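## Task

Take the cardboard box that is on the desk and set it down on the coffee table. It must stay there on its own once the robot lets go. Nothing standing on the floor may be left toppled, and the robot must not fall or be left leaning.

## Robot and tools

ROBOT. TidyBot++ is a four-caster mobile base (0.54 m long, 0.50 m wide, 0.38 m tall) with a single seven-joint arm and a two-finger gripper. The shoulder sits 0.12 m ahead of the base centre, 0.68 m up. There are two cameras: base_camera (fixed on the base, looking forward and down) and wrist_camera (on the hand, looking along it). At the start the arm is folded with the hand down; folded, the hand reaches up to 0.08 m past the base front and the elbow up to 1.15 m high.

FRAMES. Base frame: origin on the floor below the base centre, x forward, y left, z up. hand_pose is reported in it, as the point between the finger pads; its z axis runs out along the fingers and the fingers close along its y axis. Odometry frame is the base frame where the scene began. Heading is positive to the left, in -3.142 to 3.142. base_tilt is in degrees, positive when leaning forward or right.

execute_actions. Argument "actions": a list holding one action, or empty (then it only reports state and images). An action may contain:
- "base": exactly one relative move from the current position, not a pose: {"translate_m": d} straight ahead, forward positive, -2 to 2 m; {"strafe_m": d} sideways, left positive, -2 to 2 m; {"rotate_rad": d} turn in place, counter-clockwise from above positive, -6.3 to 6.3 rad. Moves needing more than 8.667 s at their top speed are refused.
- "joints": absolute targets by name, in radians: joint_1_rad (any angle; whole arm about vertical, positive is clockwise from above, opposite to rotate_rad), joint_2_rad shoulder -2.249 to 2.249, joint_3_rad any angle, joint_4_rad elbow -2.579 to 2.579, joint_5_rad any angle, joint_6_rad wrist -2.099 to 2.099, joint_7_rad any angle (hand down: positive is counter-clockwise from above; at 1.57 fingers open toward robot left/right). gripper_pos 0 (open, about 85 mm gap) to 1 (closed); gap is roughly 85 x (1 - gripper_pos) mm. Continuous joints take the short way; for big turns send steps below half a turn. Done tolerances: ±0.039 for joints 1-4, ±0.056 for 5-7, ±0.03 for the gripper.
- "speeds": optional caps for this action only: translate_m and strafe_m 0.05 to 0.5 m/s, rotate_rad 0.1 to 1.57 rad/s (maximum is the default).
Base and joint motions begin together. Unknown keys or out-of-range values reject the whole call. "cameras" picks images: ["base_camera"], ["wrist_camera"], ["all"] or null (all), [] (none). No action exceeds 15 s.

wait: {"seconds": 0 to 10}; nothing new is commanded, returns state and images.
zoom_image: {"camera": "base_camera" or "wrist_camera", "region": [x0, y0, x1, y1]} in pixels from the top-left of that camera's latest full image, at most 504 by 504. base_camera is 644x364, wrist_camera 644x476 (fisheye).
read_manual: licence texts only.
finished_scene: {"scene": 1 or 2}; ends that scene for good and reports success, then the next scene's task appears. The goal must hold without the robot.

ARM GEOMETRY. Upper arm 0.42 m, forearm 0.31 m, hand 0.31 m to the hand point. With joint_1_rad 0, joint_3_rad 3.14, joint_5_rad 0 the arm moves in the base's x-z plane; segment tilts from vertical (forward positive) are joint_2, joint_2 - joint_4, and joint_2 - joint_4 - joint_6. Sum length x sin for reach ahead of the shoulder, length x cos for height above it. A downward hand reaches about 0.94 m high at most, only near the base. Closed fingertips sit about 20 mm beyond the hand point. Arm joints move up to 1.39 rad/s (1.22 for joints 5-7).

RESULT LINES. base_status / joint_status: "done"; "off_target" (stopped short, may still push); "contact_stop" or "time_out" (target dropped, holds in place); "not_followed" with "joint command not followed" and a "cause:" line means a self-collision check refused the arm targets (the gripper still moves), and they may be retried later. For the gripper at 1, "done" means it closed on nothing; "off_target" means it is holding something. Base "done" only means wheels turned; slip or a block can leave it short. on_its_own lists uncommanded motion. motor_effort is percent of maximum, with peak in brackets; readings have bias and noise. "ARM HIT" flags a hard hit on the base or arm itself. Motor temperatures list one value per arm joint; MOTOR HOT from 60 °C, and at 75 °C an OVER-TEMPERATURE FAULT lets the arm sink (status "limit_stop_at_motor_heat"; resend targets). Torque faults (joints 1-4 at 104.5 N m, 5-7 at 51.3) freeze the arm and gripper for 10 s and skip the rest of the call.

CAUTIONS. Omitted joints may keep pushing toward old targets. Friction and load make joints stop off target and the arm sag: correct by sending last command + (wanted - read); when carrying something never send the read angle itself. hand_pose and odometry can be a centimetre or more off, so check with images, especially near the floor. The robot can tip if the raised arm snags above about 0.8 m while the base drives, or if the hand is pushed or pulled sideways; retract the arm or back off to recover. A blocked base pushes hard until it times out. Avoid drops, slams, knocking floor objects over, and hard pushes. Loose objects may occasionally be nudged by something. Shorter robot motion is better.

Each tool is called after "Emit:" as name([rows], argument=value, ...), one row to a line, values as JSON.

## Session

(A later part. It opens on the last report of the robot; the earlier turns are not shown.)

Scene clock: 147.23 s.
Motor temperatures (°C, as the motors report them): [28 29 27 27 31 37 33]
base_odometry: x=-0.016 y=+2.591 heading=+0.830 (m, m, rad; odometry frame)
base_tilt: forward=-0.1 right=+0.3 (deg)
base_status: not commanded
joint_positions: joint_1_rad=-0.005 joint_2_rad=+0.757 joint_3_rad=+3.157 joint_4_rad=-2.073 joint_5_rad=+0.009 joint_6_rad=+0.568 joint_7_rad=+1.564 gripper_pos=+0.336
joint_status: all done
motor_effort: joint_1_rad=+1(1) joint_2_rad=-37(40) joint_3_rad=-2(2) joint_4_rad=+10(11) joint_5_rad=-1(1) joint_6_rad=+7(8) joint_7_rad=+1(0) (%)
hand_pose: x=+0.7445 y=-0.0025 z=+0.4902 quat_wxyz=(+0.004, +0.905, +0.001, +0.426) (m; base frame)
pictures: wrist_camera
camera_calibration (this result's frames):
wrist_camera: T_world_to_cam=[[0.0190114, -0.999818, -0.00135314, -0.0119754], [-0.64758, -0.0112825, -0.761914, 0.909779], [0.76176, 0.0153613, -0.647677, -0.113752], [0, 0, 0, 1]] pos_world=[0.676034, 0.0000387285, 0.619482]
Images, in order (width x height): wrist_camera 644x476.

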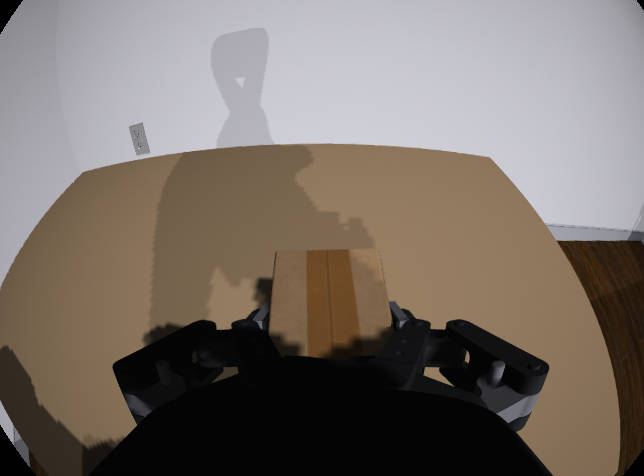

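Emit:
execute_actions([
  {"joints":{"joint_2_rad":0.81}},
], cameras=[])

Emit:
execute_actions([
  {"joints":{"gripper_pos":0}},
], cameras=["wrist_camera"])

Emit:
execute_actions([
  {"joints":{"joint_2_rad":0.4,"joint_6_rad":0.3}},
], cameras=["wrist_camera"])

Scene clock: 151.87 s.
Motor temperatures (°C, as the motors report them): [28 29 27 27 31 37 33]
base_odometry: x=-0.016 y=+2.591 heading=+0.830 (m, m, rad; odometry frame)
base_tilt: forward=-0.1 right=+0.3 (deg)
base_status: not commanded
joint_positions: joint_1_rad=-0.005 joint_2_rad=+0.760 joint_3_rad=+3.157 joint_4_rad=-2.073 joint_5_rad=+0.009 joint_6_rad=+0.575 joint_7_rad=+1.564 gripper_pos=+0.336
joint_status: joint_2_rad off_target (ended at +0.760, target +0.810)
motor_effort: joint_1_rad=+0(1) joint_2_rad=-32(36) joint_3_rad=-2(2) joint_4_rad=+8(9) joint_5_rad=+0(1) joint_6_rad=+5(6) joint_7_rad=-1(0) (%)
hand_pose: x=+0.7454 y=-0.0025 z=+0.4900 quat_wxyz=(+0.004, +0.904, +0.001, +0.428) (m; base frame)
pictures: none
No camera images: the call's "cameras" was empty. Leave "cameras" out to get every camera's image.

Scene clock: 153.03 s.
Motor temperatures (°C, as the motors report them): [28 29 27 27 31 37 33]
base_odometry: x=-0.016 y=+2.591 heading=+0.830 (m, m, rad; odometry frame)
base_tilt: forward=-0.1 right=+0.3 (deg)
base_status: not commanded
joint_positions: joint_1_rad=-0.005 joint_2_rad=+0.798 joint_3_rad=+3.157 joint_4_rad=-2.074 joint_5_rad=+0.009 joint_6_rad=+0.582 joint_7_rad=+1.564 gripper_pos=+0.000
joint_status: all done
motor_effort: joint_1_rad=+1(1) joint_2_rad=-35(40) joint_3_rad=-2(3) joint_4_rad=+8(10) joint_5_rad=+0(0) joint_6_rad=+6(8) joint_7_rad=+1(2) (%)
hand_pose: x=+0.7382 y=-0.0026 z=+0.4674 quat_wxyz=(+0.004, +0.911, +0.001, +0.413) (m; base frame)
pictures: wrist_camera
camera_calibration (this result's frames):
wrist_camera: T_world_to_cam=[[0.0189751, -0.999818, -0.00174526, -0.0117646], [-0.669435, -0.0114083, -0.742783, 0.895491], [0.742628, 0.0152627, -0.66953, -0.0993741], [0, 0, 0, 1]] pos_world=[0.673494, -0.0000296685, 0.598601]
Images, in order (width x height): wrist_camera 644x476.

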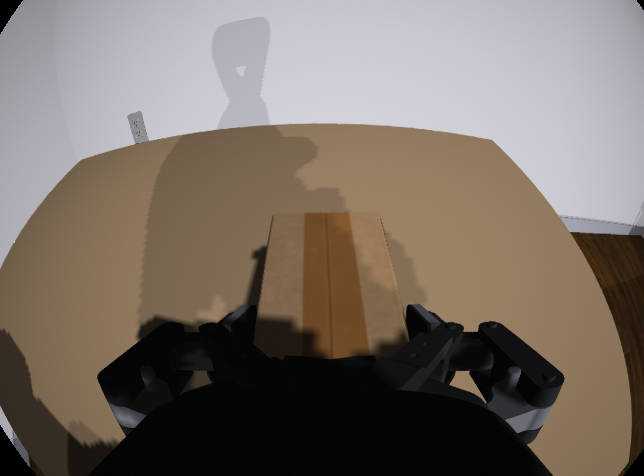

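Scene clock: 154.63 s.
Motor temperatures (°C, as the motors report them): [28 29 27 27 31 37 33]
base_odometry: x=-0.016 y=+2.591 heading=+0.830 (m, m, rad; odometry frame)
base_tilt: forward=-0.1 right=+0.3 (deg)
base_status: not commanded
joint_positions: joint_1_rad=-0.005 joint_2_rad=+0.403 joint_3_rad=+3.157 joint_4_rad=-2.075 joint_5_rad=+0.009 joint_6_rad=+0.341 joint_7_rad=+1.564 gripper_pos=+0.000
joint_status: all done
motor_effort: joint_1_rad=+1(1) joint_2_rad=-32(42) joint_3_rad=-1(2) joint_4_rad=+16(16) joint_5_rad=-1(1) joint_6_rad=+9(8) joint_7_rad=+1(1) (%)
hand_pose: x=+0.7407 y=-0.0032 z=+0.6544 quat_wxyz=(+0.004, +0.876, -0.001, +0.482) (m; base frame)
pictures: wrist_camera
camera_calibration (this result's frames):
wrist_camera: T_world_to_cam=[[0.0161109, -0.99987, -0.000782673, -0.0105629], [-0.54783, -0.00817235, -0.83655, 1.00733], [0.836435, 0.0139064, -0.54789, -0.125033], [0, 0, 0, 1]] pos_world=[0.6566, -0.000590483, 0.774173]
Images, in order (width x height): wrist_camera 644x476.

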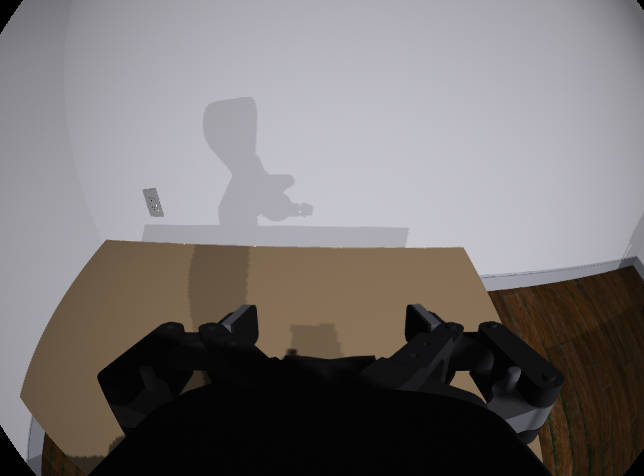

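Emit:
finished_scene(scene=1)

The scene is finished: the task was done.


## Next scene

Take the roll of masking tape that is on the desk and set it down on the coffee table. It must stay there on its own once the robot lets go. Nothing standing on the floor may be left toppled, and the robot must not fall or be left leaning.

Emit:
execute_actions([
  {"joints":{"joint_2_rad":-0.3,"joint_3_rad":3.16,"joint_5_rad":0.02,"joint_4_rad":-1.5,"joint_6_rad":-0.9}},
])

Scene clock: 2.30 s.
Motor temperatures (°C, as the motors report them): [28 29 27 27 31 37 33]
base_odometry: x=+0.000 y=+0.000 heading=+0.000 (m, m, rad; odometry frame)
base_tilt: forward=-0.1 right=+0.2 (deg)
base_status: not commanded
joint_positions: joint_1_rad=+0.013 joint_2_rad=-0.317 joint_3_rad=+3.139 joint_4_rad=-1.509 joint_5_rad=+0.000 joint_6_rad=-0.864 joint_7_rad=+1.530 gripper_pos=+0.000
joint_status: all done
motor_effort: joint_1_rad=+1(0) joint_2_rad=-11(10) joint_3_rad=-1(1) joint_4_rad=+22(22) joint_5_rad=+0(1) joint_6_rad=+9(8) joint_7_rad=+1(0) (%)
hand_pose: x=+0.5551 y=-0.0031 z=+1.0526 quat_wxyz=(-0.007, +0.856, -0.022, +0.516) (m; base frame)
pictures: base_camera, wrist_camera
camera_calibration (this result's frames):
wrist_camera: T_world_to_cam=[[-0.00809694, -0.999175, -0.0397848, 0.0473516], [-0.478185, 0.038811, -0.877401, 1.24326], [0.878222, 0.0119202, -0.478105, 0.151716], [0, 0, 0, 1]] pos_world=[0.46165, -0.00274792, 1.16525]
Images, in order (width x height): base_camera 644x364, wrist_camera 644x476.

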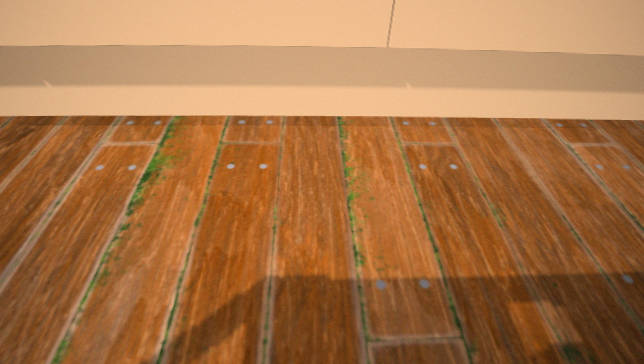

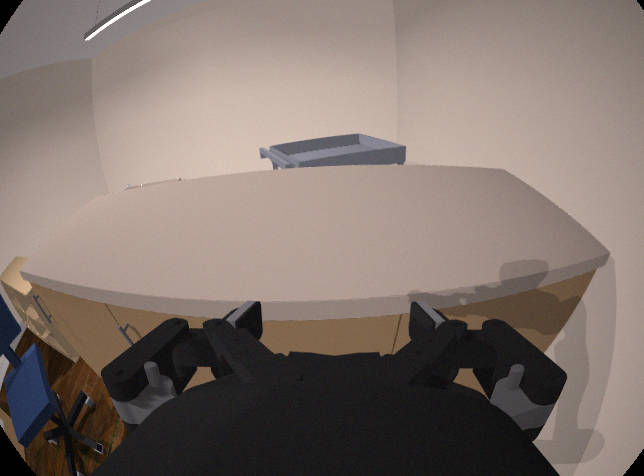

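The layout looks similar to scene 1.

Emit:
execute_actions([
  {"base":{"rotate_rad":1.571},"joints":{"joint_1_rad":-0.5,"joint_2_rad":-0.3,"joint_4_rad":-0.9,"joint_6_rad":-1.5}},
])

Scene clock: 13.47 s.
Motor temperatures (°C, as the motors report them): [28 29 27 27 31 37 33]
base_odometry: x=+0.000 y=+0.000 heading=+1.570 (m, m, rad; odometry frame)
base_tilt: forward=-0.1 right=+0.3 (deg)
base_status: done
joint_positions: joint_1_rad=-0.490 joint_2_rad=-0.297 joint_3_rad=+3.152 joint_4_rad=-0.911 joint_5_rad=+0.005 joint_6_rad=-1.455 joint_7_rad=+1.530 gripper_pos=+0.000
joint_status: all done
motor_effort: joint_1_rad=+0(1) joint_2_rad=-4(12) joint_3_rad=-1(1) joint_4_rad=+16(23) joint_5_rad=+0(1) joint_6_rad=+10(10) joint_7_rad=+1(0) (%)
hand_pose: x=+0.4137 y=+0.1516 z=+1.1923 quat_wxyz=(-0.130, +0.839, +0.186, +0.494) (m; base frame)
pictures: base_camera, wrist_camera
camera_calibration (this result's frames):
wrist_camera: T_world_to_cam=[[0.459826, -0.887082, -0.0405577, -0.0033385], [-0.451139, -0.194024, -0.871107, 1.30885], [0.764875, 0.418855, -0.489415, 0.33949], [0, 0, 0, 1]] pos_world=[0.332343, 0.108791, 1.30617]
Images, in order (width x height): base_camera 644x364, wrist_camera 644x476.

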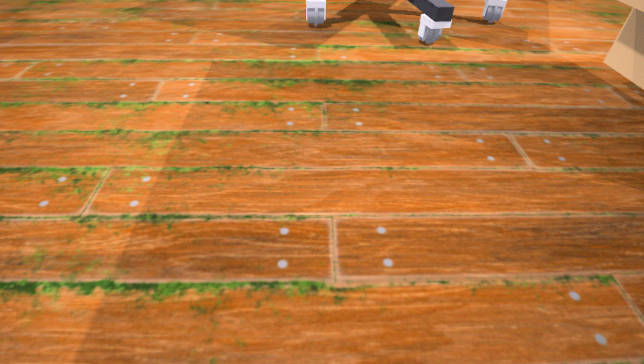

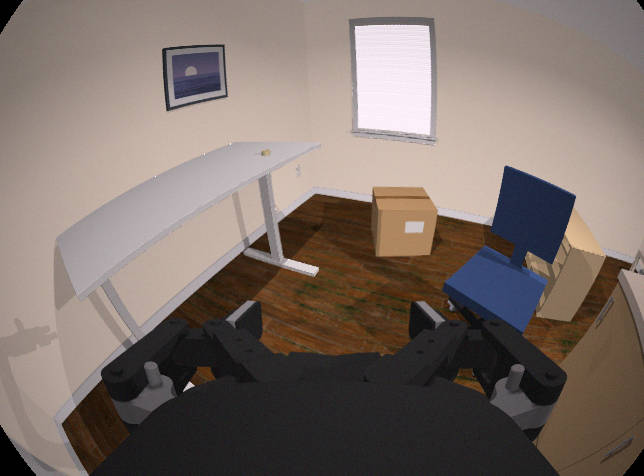

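Emit:
execute_actions([
  {"base":{"strafe_m":0.55},"joints":{"joint_1_rad":-1.57}},
], cameras=[])

Emit:
execute_actions([
  {"base":{"translate_m":1.3}},
])

Scene clock: 20.83 s.
Motor temperatures (°C, as the motors report them): [28 29 27 27 31 37 33]
base_odometry: x=-0.550 y=-0.001 heading=+1.571 (m, m, rad; odometry frame)
base_tilt: forward=-0.1 right=+0.2 (deg)
base_status: done
joint_positions: joint_1_rad=-1.559 joint_2_rad=-0.294 joint_3_rad=+3.152 joint_4_rad=-0.911 joint_5_rad=+0.006 joint_6_rad=-1.456 joint_7_rad=+1.530 gripper_pos=+0.000
joint_status: all done
motor_effort: joint_1_rad=+0(1) joint_2_rad=-5(9) joint_3_rad=-1(3) joint_4_rad=+16(17) joint_5_rad=-1(1) joint_6_rad=+9(10) joint_7_rad=+0(0) (%)
hand_pose: x=+0.1285 y=+0.3329 z=+1.1911 quat_wxyz=(-0.362, +0.629, +0.588, +0.358) (m; base frame)
pictures: none
No camera images: the call's "cameras" was empty. Leave "cameras" out to get every camera's image.

Scene clock: 24.80 s.
Motor temperatures (°C, as the motors report them): [28 29 27 27 31 37 33]
base_odometry: x=-0.551 y=+1.299 heading=+1.572 (m, m, rad; odometry frame)
base_tilt: forward=-0.1 right=+0.2 (deg)
base_status: done
joint_positions: joint_1_rad=-1.559 joint_2_rad=-0.294 joint_3_rad=+3.152 joint_4_rad=-0.911 joint_5_rad=+0.007 joint_6_rad=-1.456 joint_7_rad=+1.530 gripper_pos=+0.000
joint_status: not commanded
motor_effort: joint_1_rad=+0(1) joint_2_rad=-5(7) joint_3_rad=-1(1) joint_4_rad=+16(17) joint_5_rad=+0(0) joint_6_rad=+9(9) joint_7_rad=+1(1) (%)
hand_pose: x=+0.1286 y=+0.3327 z=+1.1912 quat_wxyz=(-0.362, +0.629, +0.588, +0.358) (m; base frame)
pictures: base_camera, wrist_camera
camera_calibration (this result's frames):
wrist_camera: T_world_to_cam=[[0.99888, -0.0254248, -0.0398983, -0.0684142], [-0.047246, -0.492022, -0.8693, 1.25945], [0.00247094, 0.870211, -0.492672, 0.432984], [0, 0, 0, 1]] pos_world=[0.126772, 0.241152, 1.30543]
Images, in order (width x height): base_camera 644x364, wrist_camera 644x476.

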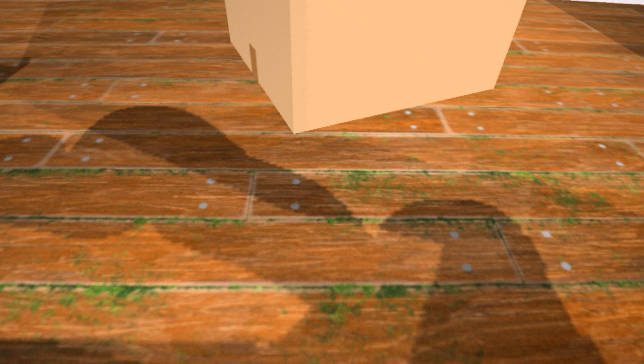

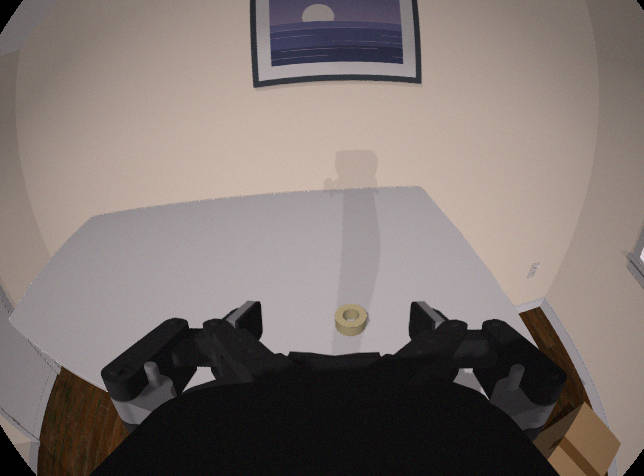

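Emit:
execute_actions([
  {"joints":{"joint_1_rad":-1.50,"joint_2_rad":-0.044,"joint_4_rad":-0.9,"joint_6_rad":-1.47,"joint_7_rad":1.6}},
], cameras=["wrist_camera"])

Scene clock: 31.67 s.
Motor temperatures (°C, as the motors report them): [28 29 27 27 31 37 33]
base_odometry: x=-0.551 y=+1.299 heading=+1.572 (m, m, rad; odometry frame)
base_tilt: forward=-0.1 right=+0.3 (deg)
base_status: not commanded
joint_positions: joint_1_rad=-1.513 joint_2_rad=-0.037 joint_3_rad=+3.152 joint_4_rad=-0.905 joint_5_rad=+0.007 joint_6_rad=-1.456 joint_7_rad=+1.553 gripper_pos=+0.000
joint_status: all done
motor_effort: joint_1_rad=+0(0) joint_2_rad=-18(24) joint_3_rad=-1(1) joint_4_rad=+18(20) joint_5_rad=+0(1) joint_6_rad=+7(8) joint_7_rad=+0(2) (%)
hand_pose: x=+0.1508 y=+0.4504 z=+1.0922 quat_wxyz=(-0.271, +0.677, +0.620, +0.290) (m; base frame)
pictures: wrist_camera
camera_calibration (this result's frames):
wrist_camera: T_world_to_cam=[[0.997664, -0.0656959, -0.0187073, -0.0963479], [-0.0590702, -0.692236, -0.719249, 1.16048], [0.0343019, 0.718675, -0.6945, 0.565543], [0, 0, 0, 1]] pos_world=[0.145273, 0.390552, 1.22564]
Images, in order (width x height): wrist_camera 644x476.

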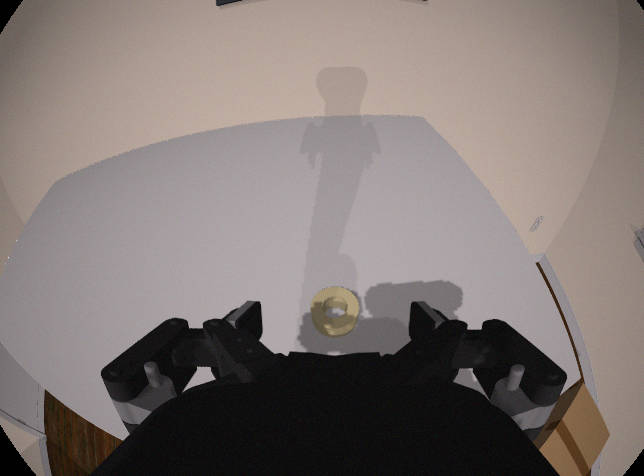

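Emit:
execute_actions([
  {"joints":{"joint_2_rad":0.08,"joint_4_rad":-1.10,"joint_6_rad":-1.24}},
], cameras=["wrist_camera"])

Scene clock: 40.67 s.
Motor temperatures (°C, as the motors report them): [28 29 27 27 31 37 33]
base_odometry: x=-0.551 y=+1.299 heading=+1.572 (m, m, rad; odometry frame)
base_tilt: forward=-0.1 right=+0.2 (deg)
base_status: not commanded
joint_positions: joint_1_rad=-1.513 joint_2_rad=+0.086 joint_3_rad=+3.152 joint_4_rad=-1.097 joint_5_rad=+0.007 joint_6_rad=-1.283 joint_7_rad=+1.553 gripper_pos=+0.000
joint_status: all done
motor_effort: joint_1_rad=+0(0) joint_2_rad=-25(30) joint_3_rad=-1(1) joint_4_rad=+20(22) joint_5_rad=+0(1) joint_6_rad=+6(9) joint_7_rad=+0(1) (%)
hand_pose: x=+0.1550 y=+0.5208 z=+0.9769 quat_wxyz=(-0.225, +0.695, +0.638, +0.243) (m; base frame)
pictures: wrist_camera
camera_calibration (this result's frames):
wrist_camera: T_world_to_cam=[[0.997595, -0.0671984, -0.0170145, -0.0990174], [-0.0634599, -0.786575, -0.614226, 1.0737], [0.0278918, 0.613828, -0.788947, 0.582598], [0, 0, 0, 1]] pos_world=[0.150666, 0.480277, 1.11745]
Images, in order (width x height): wrist_camera 644x476.

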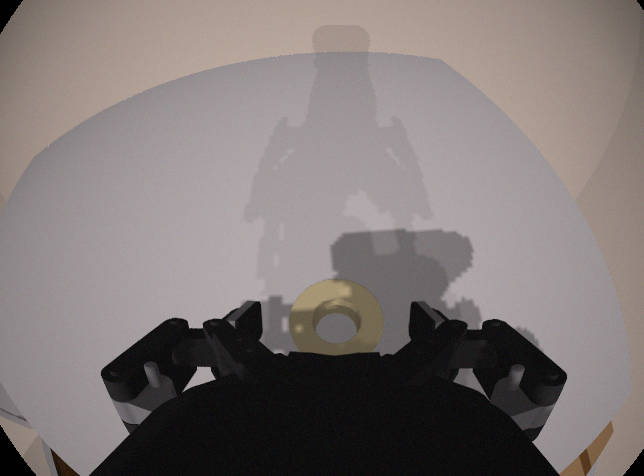

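Emit:
execute_actions([
  {"joints":{"joint_2_rad":0.12}},
], cameras=["wrist_camera"])

Scene clock: 44.40 s.
Motor temperatures (°C, as the motors report them): [28 29 27 27 31 37 33]
base_odometry: x=-0.551 y=+1.299 heading=+1.572 (m, m, rad; odometry frame)
base_tilt: forward=-0.1 right=+0.2 (deg)
base_status: not commanded
joint_positions: joint_1_rad=-1.513 joint_2_rad=+0.107 joint_3_rad=+3.152 joint_4_rad=-1.096 joint_5_rad=+0.007 joint_6_rad=-1.280 joint_7_rad=+1.553 gripper_pos=+0.000
joint_status: all done
motor_effort: joint_1_rad=+1(0) joint_2_rad=-26(27) joint_3_rad=-1(2) joint_4_rad=+21(20) joint_5_rad=+0(0) joint_6_rad=+7(6) joint_7_rad=+0(1) (%)
hand_pose: x=+0.1554 y=+0.5277 z=+0.9668 quat_wxyz=(-0.220, +0.697, +0.640, +0.237) (m; base frame)
pictures: wrist_camera
camera_calibration (this result's frames):
wrist_camera: T_world_to_cam=[[0.99758, -0.067463, -0.0167993, -0.0991959], [-0.0640096, -0.796942, -0.600655, 1.06535], [0.0271339, 0.600277, -0.799332, 0.587713], [0, 0, 0, 1]] pos_world=[0.151202, 0.489539, 1.10802]
Images, in order (width x height): wrist_camera 644x476.

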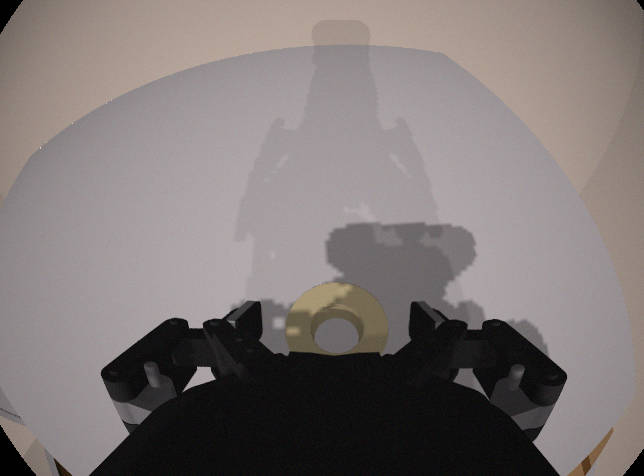

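Emit:
execute_actions([
  {"joints":{"joint_4_rad":-1.155}},
], cameras=["wrist_camera"])

Emit:
execute_actions([
  {"joints":{"gripper_pos":1}},
], cameras=["wrist_camera"])

Scene clock: 48.13 s.
Motor temperatures (°C, as the motors report them): [28 29 27 27 31 37 33]
base_odometry: x=-0.551 y=+1.299 heading=+1.572 (m, m, rad; odometry frame)
base_tilt: forward=-0.1 right=+0.3 (deg)
base_status: not commanded
joint_positions: joint_1_rad=-1.513 joint_2_rad=+0.098 joint_3_rad=+3.152 joint_4_rad=-1.114 joint_5_rad=+0.007 joint_6_rad=-1.262 joint_7_rad=+1.553 gripper_pos=+0.000
joint_status: joint_4_rad off_target (ended at -1.114, target -1.155)
motor_effort: joint_1_rad=+1(1) joint_2_rad=-20(26) joint_3_rad=-1(1) joint_4_rad=+15(21) joint_5_rad=+0(0) joint_6_rad=+3(7) joint_7_rad=+0(1) (%)
hand_pose: x=+0.1554 y=+0.5272 z=+0.9663 quat_wxyz=(-0.223, +0.696, +0.639, +0.240) (m; base frame)
pictures: wrist_camera
camera_calibration (this result's frames):
wrist_camera: T_world_to_cam=[[0.997598, -0.0671942, -0.0168414, -0.0993274], [-0.0635718, -0.791449, -0.60792, 1.06877], [0.0275196, 0.607531, -0.793819, 0.578442], [0, 0, 0, 1]] pos_world=[0.151114, 0.487782, 1.10723]
Images, in order (width x height): wrist_camera 644x476.

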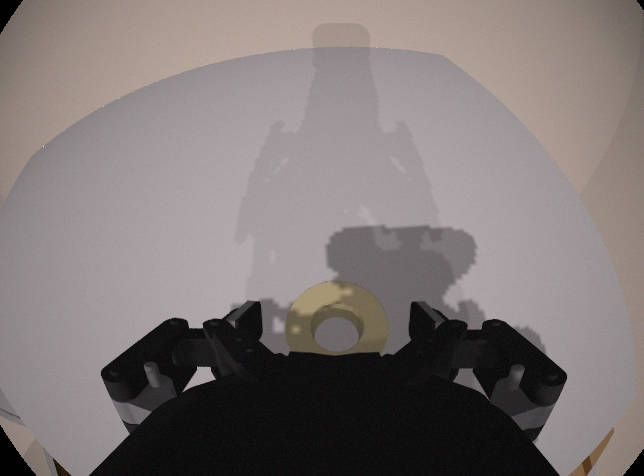

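Scene clock: 49.23 s.
Motor temperatures (°C, as the motors report them): [28 29 27 27 31 37 33]
base_odometry: x=-0.551 y=+1.299 heading=+1.572 (m, m, rad; odometry frame)
base_tilt: forward=-0.1 right=+0.3 (deg)
base_status: not commanded
joint_positions: joint_1_rad=-1.513 joint_2_rad=+0.085 joint_3_rad=+3.152 joint_4_rad=-1.114 joint_5_rad=+0.007 joint_6_rad=-1.255 joint_7_rad=+1.553 gripper_pos=+0.486
joint_status: gripper_pos off_target (ended at +0.486, target +1.000)
motor_effort: joint_1_rad=+1(2) joint_2_rad=-16(19) joint_3_rad=+0(0) joint_4_rad=+14(16) joint_5_rad=+1(2) joint_6_rad=+3(5) joint_7_rad=+1(0) (%)
hand_pose: x=+0.1554 y=+0.5249 z=+0.9747 quat_wxyz=(-0.229, +0.694, +0.636, +0.247) (m; base frame)
pictures: wrist_camera
camera_calibration (this result's frames):
wrist_camera: T_world_to_cam=[[0.997608, -0.0670228, -0.0169449, -0.0993294], [-0.0629301, -0.778947, -0.623924, 1.081], [0.0286179, 0.623497, -0.781301, 0.565682], [0, 0, 0, 1]] pos_world=[0.150931, 0.482683, 1.11475]
Images, in order (width x height): wrist_camera 644x476.

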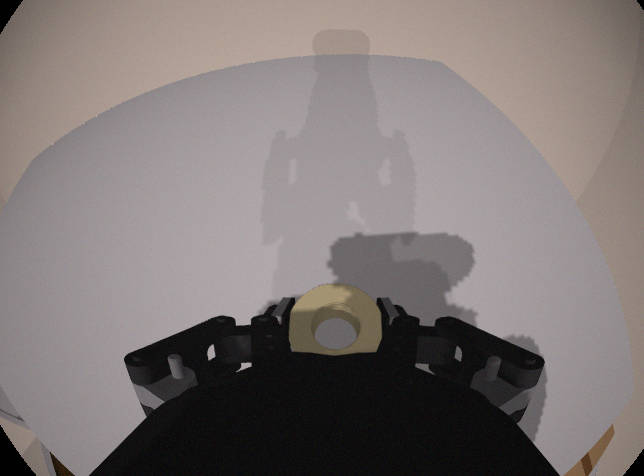

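Emit:
execute_actions([
  {"joints":{"joint_2_rad":-0.4,"joint_4_rad":-1.0}},
], cameras=[])

Emit:
execute_actions([
  {"base":{"translate_m":-0.8},"joints":{"joint_1_rad":0.3,"joint_6_rad":-1.6}},
], cameras=["wrist_camera"])

Emit:
execute_actions([
  {"base":{"rotate_rad":-1.572},"joints":{"joint_1_rad":-0.8}},
], cameras=[])

Emit:
execute_actions([
  {"base":{"translate_m":0.9}},
])

Scene clock: 57.50 s.
Motor temperatures (°C, as the motors report them): [28 29 27 27 31 37 33]
base_odometry: x=-0.551 y=+1.299 heading=+1.572 (m, m, rad; odometry frame)
base_tilt: forward=-0.1 right=+0.3 (deg)
base_status: not commanded
joint_positions: joint_1_rad=-1.511 joint_2_rad=-0.406 joint_3_rad=+3.152 joint_4_rad=-1.004 joint_5_rad=+0.007 joint_6_rad=-1.255 joint_7_rad=+1.553 gripper_pos=+0.486
joint_status: all done
motor_effort: joint_1_rad=+0(2) joint_2_rad=-1(29) joint_3_rad=-1(0) joint_4_rad=+16(24) joint_5_rad=+0(1) joint_6_rad=+10(10) joint_7_rad=+1(1) (%)
hand_pose: x=+0.1435 y=+0.3091 z=+1.2415 quat_wxyz=(-0.412, +0.591, +0.538, +0.437) (m; base frame)
pictures: none
No camera images: the call's "cameras" was empty. Leave "cameras" out to get every camera's image.

Scene clock: 60.53 s.
Motor temperatures (°C, as the motors report them): [28 29 27 27 31 37 33]
base_odometry: x=-0.551 y=+0.499 heading=+1.571 (m, m, rad; odometry frame)
base_tilt: forward=-0.1 right=+0.3 (deg)
base_status: done
joint_positions: joint_1_rad=+0.288 joint_2_rad=-0.404 joint_3_rad=+3.153 joint_4_rad=-1.003 joint_5_rad=+0.007 joint_6_rad=-1.557 joint_7_rad=+1.553 gripper_pos=+0.486
joint_status: all done
motor_effort: joint_1_rad=+0(2) joint_2_rad=-1(6) joint_3_rad=-1(2) joint_4_rad=+16(17) joint_5_rad=-1(1) joint_6_rad=+8(10) joint_7_rad=+0(1) (%)
hand_pose: x=+0.3774 y=-0.0829 z=+1.1563 quat_wxyz=(+0.067, +0.870, -0.142, +0.468) (m; base frame)
pictures: wrist_camera
camera_calibration (this result's frames):
wrist_camera: T_world_to_cam=[[-0.289813, -0.956815, -0.0226386, 0.060288], [-0.534388, 0.181396, -0.825545, 1.22546], [0.794001, -0.227156, -0.563882, 0.469415], [0, 0, 0, 1]] pos_world=[0.299627, -0.0579776, 1.27773]
Images, in order (width x height): wrist_camera 644x476.

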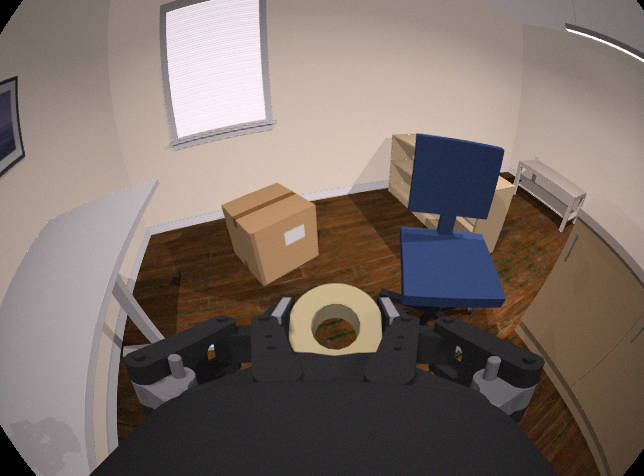

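Scene clock: 62.90 s.
Motor temperatures (°C, as the motors report them): [28 29 27 27 31 37 33]
base_odometry: x=-0.551 y=+0.499 heading=+0.000 (m, m, rad; odometry frame)
base_tilt: forward=-0.1 right=+0.3 (deg)
base_status: done
joint_positions: joint_1_rad=-0.787 joint_2_rad=-0.404 joint_3_rad=+3.153 joint_4_rad=-1.003 joint_5_rad=+0.007 joint_6_rad=-1.557 joint_7_rad=+1.553 gripper_pos=+0.486
joint_status: all done
motor_effort: joint_1_rad=+1(0) joint_2_rad=+0(2) joint_3_rad=-1(0) joint_4_rad=+16(16) joint_5_rad=+0(0) joint_6_rad=+9(9) joint_7_rad=+0(0) (%)
hand_pose: x=+0.3147 y=+0.1880 z=+1.1563 quat_wxyz=(-0.182, +0.819, +0.324, +0.437) (m; base frame)
pictures: none
No camera images: the call's "cameras" was empty. Leave "cameras" out to get every camera's image.

Scene clock: 66.07 s.
Motor temperatures (°C, as the motors report them): [28 29 27 27 31 37 33]
base_odometry: x=+0.349 y=+0.497 heading=-0.001 (m, m, rad; odometry frame)
base_tilt: forward=-0.1 right=+0.3 (deg)
base_status: done
joint_positions: joint_1_rad=-0.788 joint_2_rad=-0.401 joint_3_rad=+3.153 joint_4_rad=-1.003 joint_5_rad=+0.007 joint_6_rad=-1.558 joint_7_rad=+1.553 gripper_pos=+0.486
joint_status: not commanded
motor_effort: joint_1_rad=+1(0) joint_2_rad=-1(4) joint_3_rad=-1(1) joint_4_rad=+16(17) joint_5_rad=+0(0) joint_6_rad=+9(9) joint_7_rad=+1(1) (%)
hand_pose: x=+0.3158 y=+0.1893 z=+1.1552 quat_wxyz=(-0.181, +0.820, +0.324, +0.435) (m; base frame)
pictures: base_camera, wrist_camera
camera_calibration (this result's frames):
wrist_camera: T_world_to_cam=[[0.704508, -0.709336, -0.0225815, -0.0580977], [-0.415623, -0.386585, -0.823292, 1.20966], [0.575261, 0.589402, -0.567168, 0.497887], [0, 0, 0, 1]] pos_world=[0.257277, 0.132969, 1.27698]
Images, in order (width x height): base_camera 644x364, wrist_camera 644x476.

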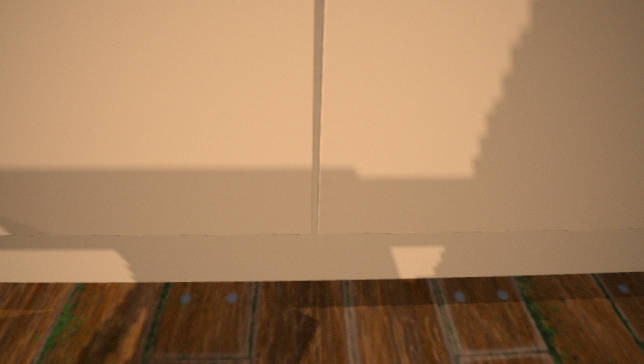

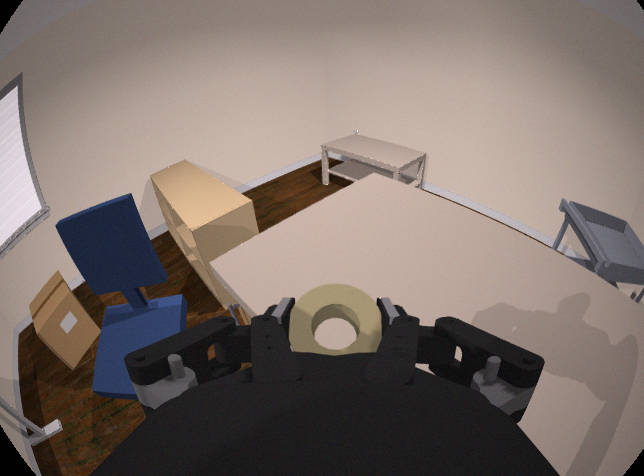

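Emit:
execute_actions([
  {"base":{"strafe_m":0.92},"speeds":{"strafe_m":0.13},"joints":{"joint_1_rad":-0.2,"joint_6_rad":-1.8}},
])

Scene clock: 76.63 s.
Motor temperatures (°C, as the motors report them): [28 29 27 27 31 37 33]
base_odometry: x=+0.350 y=+1.417 heading=-0.001 (m, m, rad; odometry frame)
base_tilt: forward=-0.1 right=+0.2 (deg)
base_status: done
joint_positions: joint_1_rad=-0.212 joint_2_rad=-0.401 joint_3_rad=+3.154 joint_4_rad=-1.003 joint_5_rad=+0.010 joint_6_rad=-1.757 joint_7_rad=+1.553 gripper_pos=+0.486
joint_status: all done
motor_effort: joint_1_rad=+1(1) joint_2_rad=+0(3) joint_3_rad=-1(3) joint_4_rad=+15(16) joint_5_rad=+0(1) joint_6_rad=+8(9) joint_7_rad=+0(1) (%)
hand_pose: x=+0.3486 y=+0.0430 z=+1.1075 quat_wxyz=(-0.040, +0.921, +0.081, +0.379) (m; base frame)
pictures: base_camera, wrist_camera
camera_calibration (this result's frames):
wrist_camera: T_world_to_cam=[[0.19738, -0.980053, -0.0231794, 0.00301638], [-0.707856, -0.126122, -0.695006, 1.07606], [0.678219, 0.153588, -0.71863, 0.688787], [0, 0, 0, 1]] pos_world=[0.293952, 0.0328823, 1.24292]
Images, in order (width x height): base_camera 644x364, wrist_camera 644x476.

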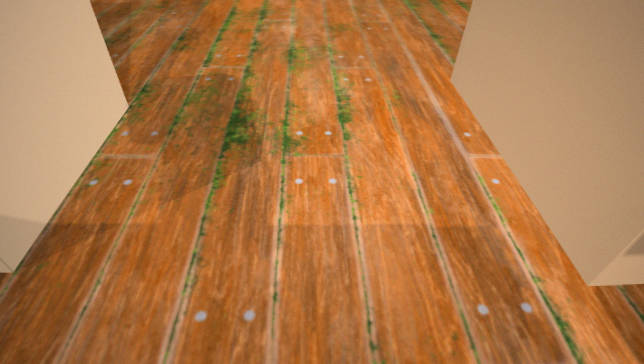

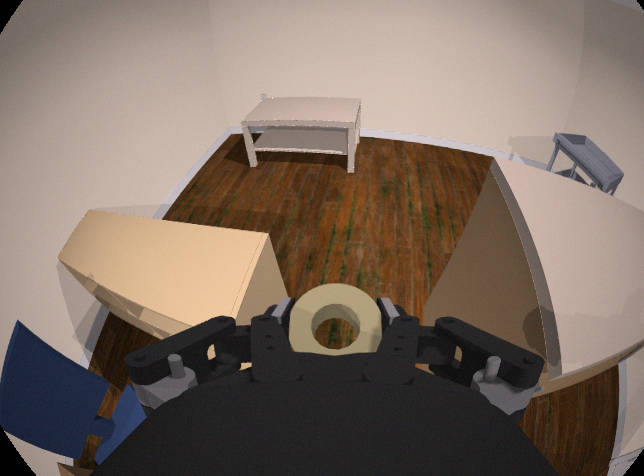

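Emit:
execute_actions([
  {"base":{"strafe_m":0.035}},
], cameras=[])

Emit:
execute_actions([
  {"base":{"translate_m":1.55},"joints":{"joint_1_rad":0}},
], cameras=[])

Emit:
execute_actions([
  {"base":{"strafe_m":0.45},"joints":{"joint_2_rad":0.4,"joint_4_rad":-1.6,"joint_6_rad":-0.4}},
])

Scene clock: 81.83 s.
Motor temperatures (°C, as the motors report them): [28 29 27 27 31 37 33]
base_odometry: x=+0.350 y=+1.453 heading=-0.001 (m, m, rad; odometry frame)
base_tilt: forward=-0.1 right=+0.3 (deg)
base_status: done
joint_positions: joint_1_rad=-0.211 joint_2_rad=-0.401 joint_3_rad=+3.154 joint_4_rad=-1.003 joint_5_rad=+0.010 joint_6_rad=-1.757 joint_7_rad=+1.553 gripper_pos=+0.486
joint_status: not commanded
motor_effort: joint_1_rad=+0(0) joint_2_rad=+0(2) joint_3_rad=-1(4) joint_4_rad=+15(15) joint_5_rad=+0(2) joint_6_rad=+8(9) joint_7_rad=+0(0) (%)
hand_pose: x=+0.3487 y=+0.0427 z=+1.1075 quat_wxyz=(-0.040, +0.921, +0.080, +0.379) (m; base frame)
pictures: none
No camera images: the call's "cameras" was empty. Leave "cameras" out to get every camera's image.

Scene clock: 86.30 s.
Motor temperatures (°C, as the motors report them): [28 29 27 27 31 37 33]
base_odometry: x=+1.900 y=+1.453 heading=+0.000 (m, m, rad; odometry frame)
base_tilt: forward=-0.1 right=+0.3 (deg)
base_status: done
joint_positions: joint_1_rad=-0.012 joint_2_rad=-0.396 joint_3_rad=+3.154 joint_4_rad=-1.003 joint_5_rad=+0.010 joint_6_rad=-1.758 joint_7_rad=+1.553 gripper_pos=+0.486
joint_status: all done
motor_effort: joint_1_rad=+1(0) joint_2_rad=+0(5) joint_3_rad=-1(0) joint_4_rad=+15(15) joint_5_rad=+0(0) joint_6_rad=+8(8) joint_7_rad=+0(1) (%)
hand_pose: x=+0.3543 y=-0.0037 z=+1.1061 quat_wxyz=(-0.002, +0.926, -0.012, +0.379) (m; base frame)
pictures: none
No camera images: the call's "cameras" was empty. Leave "cameras" out to get every camera's image.

Scene clock: 88.67 s.
Motor temperatures (°C, as the motors report them): [28 29 27 27 31 37 33]
base_odometry: x=+1.900 y=+1.903 heading=+0.000 (m, m, rad; odometry frame)
base_tilt: forward=-0.1 right=+0.3 (deg)
base_status: done
joint_positions: joint_1_rad=-0.007 joint_2_rad=+0.404 joint_3_rad=+3.154 joint_4_rad=-1.593 joint_5_rad=+0.010 joint_6_rad=-0.444 joint_7_rad=+1.553 gripper_pos=+0.486
joint_status: all done
motor_effort: joint_1_rad=+0(4) joint_2_rad=-38(41) joint_3_rad=-2(1) joint_4_rad=+20(22) joint_5_rad=-1(2) joint_6_rad=+8(9) joint_7_rad=+1(0) (%)
hand_pose: x=+0.7713 y=-0.0031 z=+0.7006 quat_wxyz=(+0.004, +0.939, -0.006, +0.343) (m; base frame)
pictures: base_camera, wrist_camera
camera_calibration (this result's frames):
wrist_camera: T_world_to_cam=[[0.00351627, -0.999943, -0.0100621, 0.00531748], [-0.773605, 0.0036559, -0.633657, 1.09479], [0.633658, 0.0100122, -0.773548, 0.189135], [0, 0, 0, 1]] pos_world=[0.72707, -0.000578916, 0.840081]
Images, in order (width x height): base_camera 644x364, wrist_camera 644x476.

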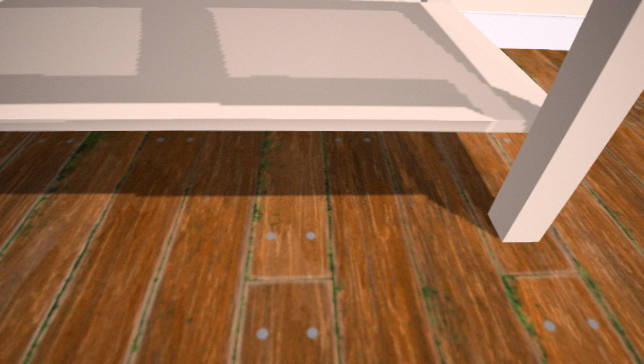

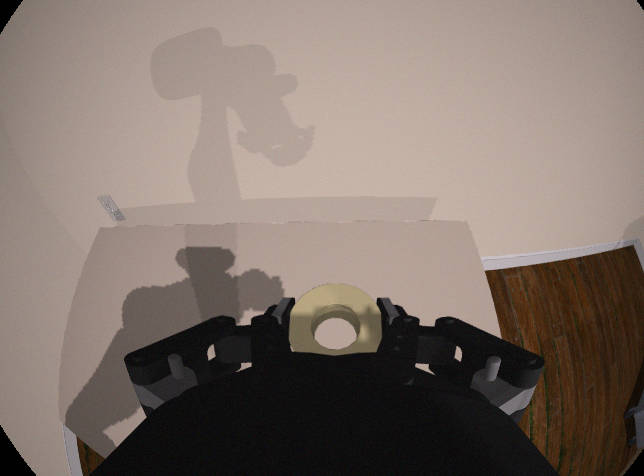

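Emit:
execute_actions([
  {"joints":{"joint_2_rad":0.65,"joint_4_rad":-2.02,"joint_6_rad":0.28}},
], cameras=["wrist_camera"])

Emit:
execute_actions([
  {"joints":{"joint_2_rad":0.70,"joint_6_rad":0.31}},
], cameras=["wrist_camera"])

Scene clock: 94.03 s.
Motor temperatures (°C, as the motors report them): [28 29 27 27 31 37 33]
base_odometry: x=+1.900 y=+1.903 heading=+0.000 (m, m, rad; odometry frame)
base_tilt: forward=-0.1 right=+0.3 (deg)
base_status: not commanded
joint_positions: joint_1_rad=-0.007 joint_2_rad=+0.649 joint_3_rad=+3.154 joint_4_rad=-2.012 joint_5_rad=+0.010 joint_6_rad=+0.236 joint_7_rad=+1.553 gripper_pos=+0.486
joint_status: all done
motor_effort: joint_1_rad=+0(1) joint_2_rad=-38(42) joint_3_rad=-2(2) joint_4_rad=+13(20) joint_5_rad=-1(0) joint_6_rad=+6(8) joint_7_rad=+1(0) (%)
hand_pose: x=+0.7231 y=-0.0013 z=+0.5032 quat_wxyz=(+0.002, +0.937, -0.004, +0.350) (m; base frame)
pictures: wrist_camera
camera_calibration (this result's frames):
wrist_camera: T_world_to_cam=[[0.0102408, -0.999878, -0.0117676, 0.00127546], [-0.76342, -0.000217332, -0.645903, 0.931239], [0.645822, 0.0155982, -0.763329, 0.0530894], [0, 0, 0, 1]] pos_world=[0.676627, 0.000649597, 0.64203]
Images, in order (width x height): wrist_camera 644x476.

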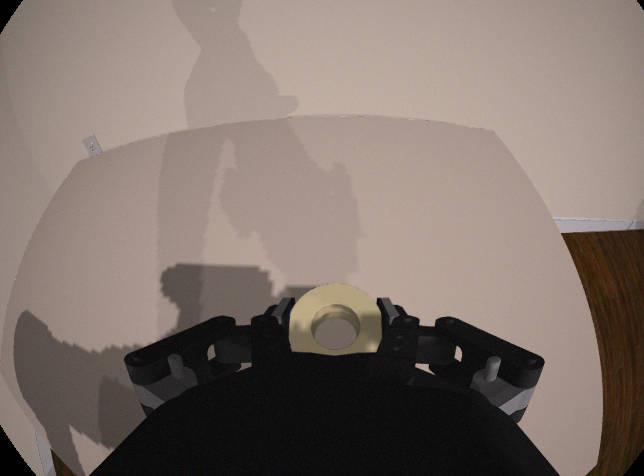

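Scene clock: 94.87 s.
Motor temperatures (°C, as the motors report them): [28 29 27 27 31 37 33]
base_odometry: x=+1.900 y=+1.903 heading=+0.000 (m, m, rad; odometry frame)
base_tilt: forward=-0.1 right=+0.2 (deg)
base_status: not commanded
joint_positions: joint_1_rad=-0.007 joint_2_rad=+0.694 joint_3_rad=+3.154 joint_4_rad=-2.012 joint_5_rad=+0.010 joint_6_rad=+0.264 joint_7_rad=+1.553 gripper_pos=+0.486
joint_status: all done
motor_effort: joint_1_rad=+1(0) joint_2_rad=-38(41) joint_3_rad=-2(1) joint_4_rad=+12(13) joint_5_rad=-1(1) joint_6_rad=+7(9) joint_7_rad=-1(1) (%)
hand_pose: x=+0.7212 y=-0.0012 z=+0.4819 quat_wxyz=(+0.002, +0.939, -0.003, +0.343) (m; base frame)
pictures: wrist_camera
camera_calibration (this result's frames):
wrist_camera: T_world_to_cam=[[0.0103945, -0.999876, -0.0117923, 0.00099537], [-0.774077, -0.000580616, -0.633091, 0.917589], [0.633006, 0.0157088, -0.773987, 0.0523821], [0, 0, 0, 1]] pos_world=[0.677116, 0.000705154, 0.621472]
Images, in order (width x height): wrist_camera 644x476.

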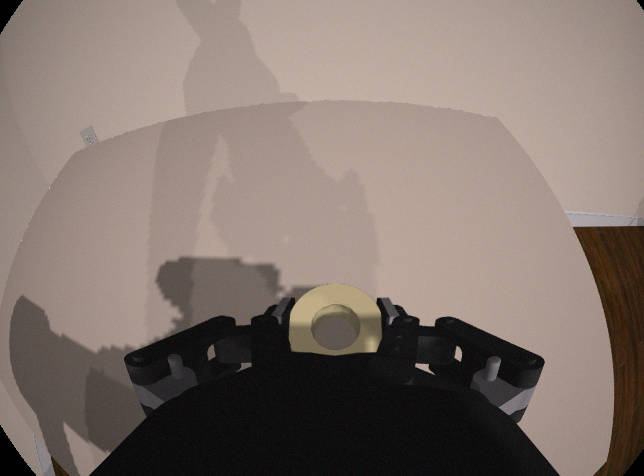

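Emit:
execute_actions([
  {"joints":{"joint_2_rad":0.75,"joint_6_rad":0.35}},
], cameras=[])

Scene clock: 98.40 s.
Motor temperatures (°C, as the motors report them): [28 29 27 27 31 37 33]
base_odometry: x=+1.900 y=+1.903 heading=+0.000 (m, m, rad; odometry frame)
base_tilt: forward=-0.1 right=+0.3 (deg)
base_status: not commanded
joint_positions: joint_1_rad=-0.007 joint_2_rad=+0.721 joint_3_rad=+3.154 joint_4_rad=-2.012 joint_5_rad=+0.010 joint_6_rad=+0.313 joint_7_rad=+1.553 gripper_pos=+0.486
joint_status: all done
motor_effort: joint_1_rad=+1(0) joint_2_rad=-36(40) joint_3_rad=-2(1) joint_4_rad=+10(12) joint_5_rad=-1(0) joint_6_rad=+6(6) joint_7_rad=+1(0) (%)
hand_pose: x=+0.7274 y=-0.0011 z=+0.4755 quat_wxyz=(+0.002, +0.936, -0.003, +0.353) (m; base frame)
pictures: none
No camera images: the call's "cameras" was empty. Leave "cameras" out to get every camera's image.

Joint 2 stopped short, which indicates contact with the table.

Emit:
execute_actions([
  {"joints":{"gripper_pos":0}},
], cameras=["wrist_camera"])

Emit:
execute_actions([
  {"joints":{"joint_2_rad":0.45,"joint_6_rad":-0.1}},
], cameras=["wrist_camera"])

Scene clock: 102.63 s.
Motor temperatures (°C, as the motors report them): [28 29 27 27 31 37 33]
base_odometry: x=+1.900 y=+1.903 heading=+0.000 (m, m, rad; odometry frame)
base_tilt: forward=-0.1 right=+0.3 (deg)
base_status: not commanded
joint_positions: joint_1_rad=-0.007 joint_2_rad=+0.735 joint_3_rad=+3.154 joint_4_rad=-2.012 joint_5_rad=+0.010 joint_6_rad=+0.314 joint_7_rad=+1.553 gripper_pos=+0.000
joint_status: all done
motor_effort: joint_1_rad=+1(0) joint_2_rad=-39(40) joint_3_rad=-2(2) joint_4_rad=+11(11) joint_5_rad=-1(0) joint_6_rad=+7(7) joint_7_rad=+0(1) (%)
hand_pose: x=+0.7245 y=-0.0011 z=+0.4670 quat_wxyz=(+0.002, +0.938, -0.003, +0.347) (m; base frame)
pictures: wrist_camera
camera_calibration (this result's frames):
wrist_camera: T_world_to_cam=[[0.0111119, -0.999869, -0.0117322, 0.000378033], [-0.768761, -0.00103937, -0.639535, 0.909837], [0.63944, 0.0161257, -0.768672, 0.0316216], [0, 0, 0, 1]] pos_world=[0.679223, 0.00081372, 0.606184]
Images, in order (width x height): wrist_camera 644x476.

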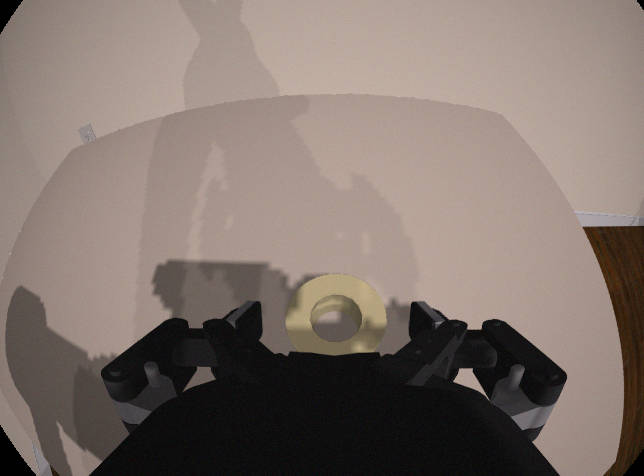

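Scene clock: 104.03 s.
Motor temperatures (°C, as the motors report them): [28 29 27 27 31 37 33]
base_odometry: x=+1.900 y=+1.903 heading=+0.000 (m, m, rad; odometry frame)
base_tilt: forward=-0.1 right=+0.2 (deg)
base_status: not commanded
joint_positions: joint_1_rad=-0.007 joint_2_rad=+0.451 joint_3_rad=+3.154 joint_4_rad=-2.012 joint_5_rad=+0.010 joint_6_rad=-0.057 joint_7_rad=+1.553 gripper_pos=+0.000
joint_status: all done
motor_effort: joint_1_rad=+1(1) joint_2_rad=-34(42) joint_3_rad=-2(2) joint_4_rad=+15(15) joint_5_rad=-1(1) joint_6_rad=+7(7) joint_7_rad=+1(1) (%)
hand_pose: x=+0.6810 y=-0.0021 z=+0.5624 quat_wxyz=(+0.002, +0.952, -0.005, +0.306) (m; base frame)
pictures: wrist_camera
camera_calibration (this result's frames):
wrist_camera: T_world_to_cam=[[0.00550479, -0.999905, -0.0126032, 0.00529649], [-0.821281, 0.00266961, -0.570518, 0.93437], [0.570498, 0.0134913, -0.821188, 0.209229], [0, 0, 0, 1]] pos_world=[0.647987, -0.0000211845, 0.704958]
Images, in order (width x height): wrist_camera 644x476.

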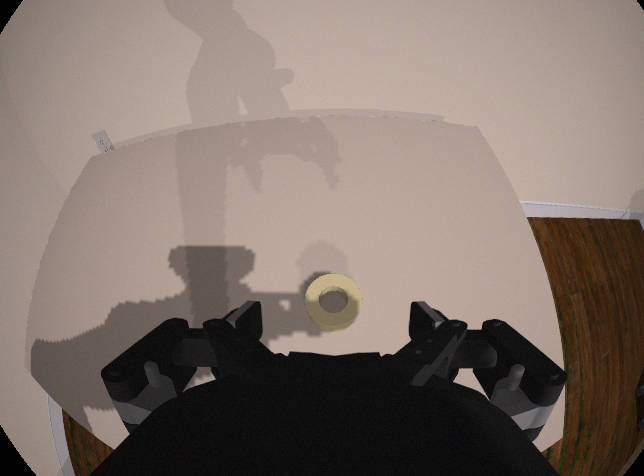

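Emit:
finished_scene(scene=2)

The scene is finished: the task was done.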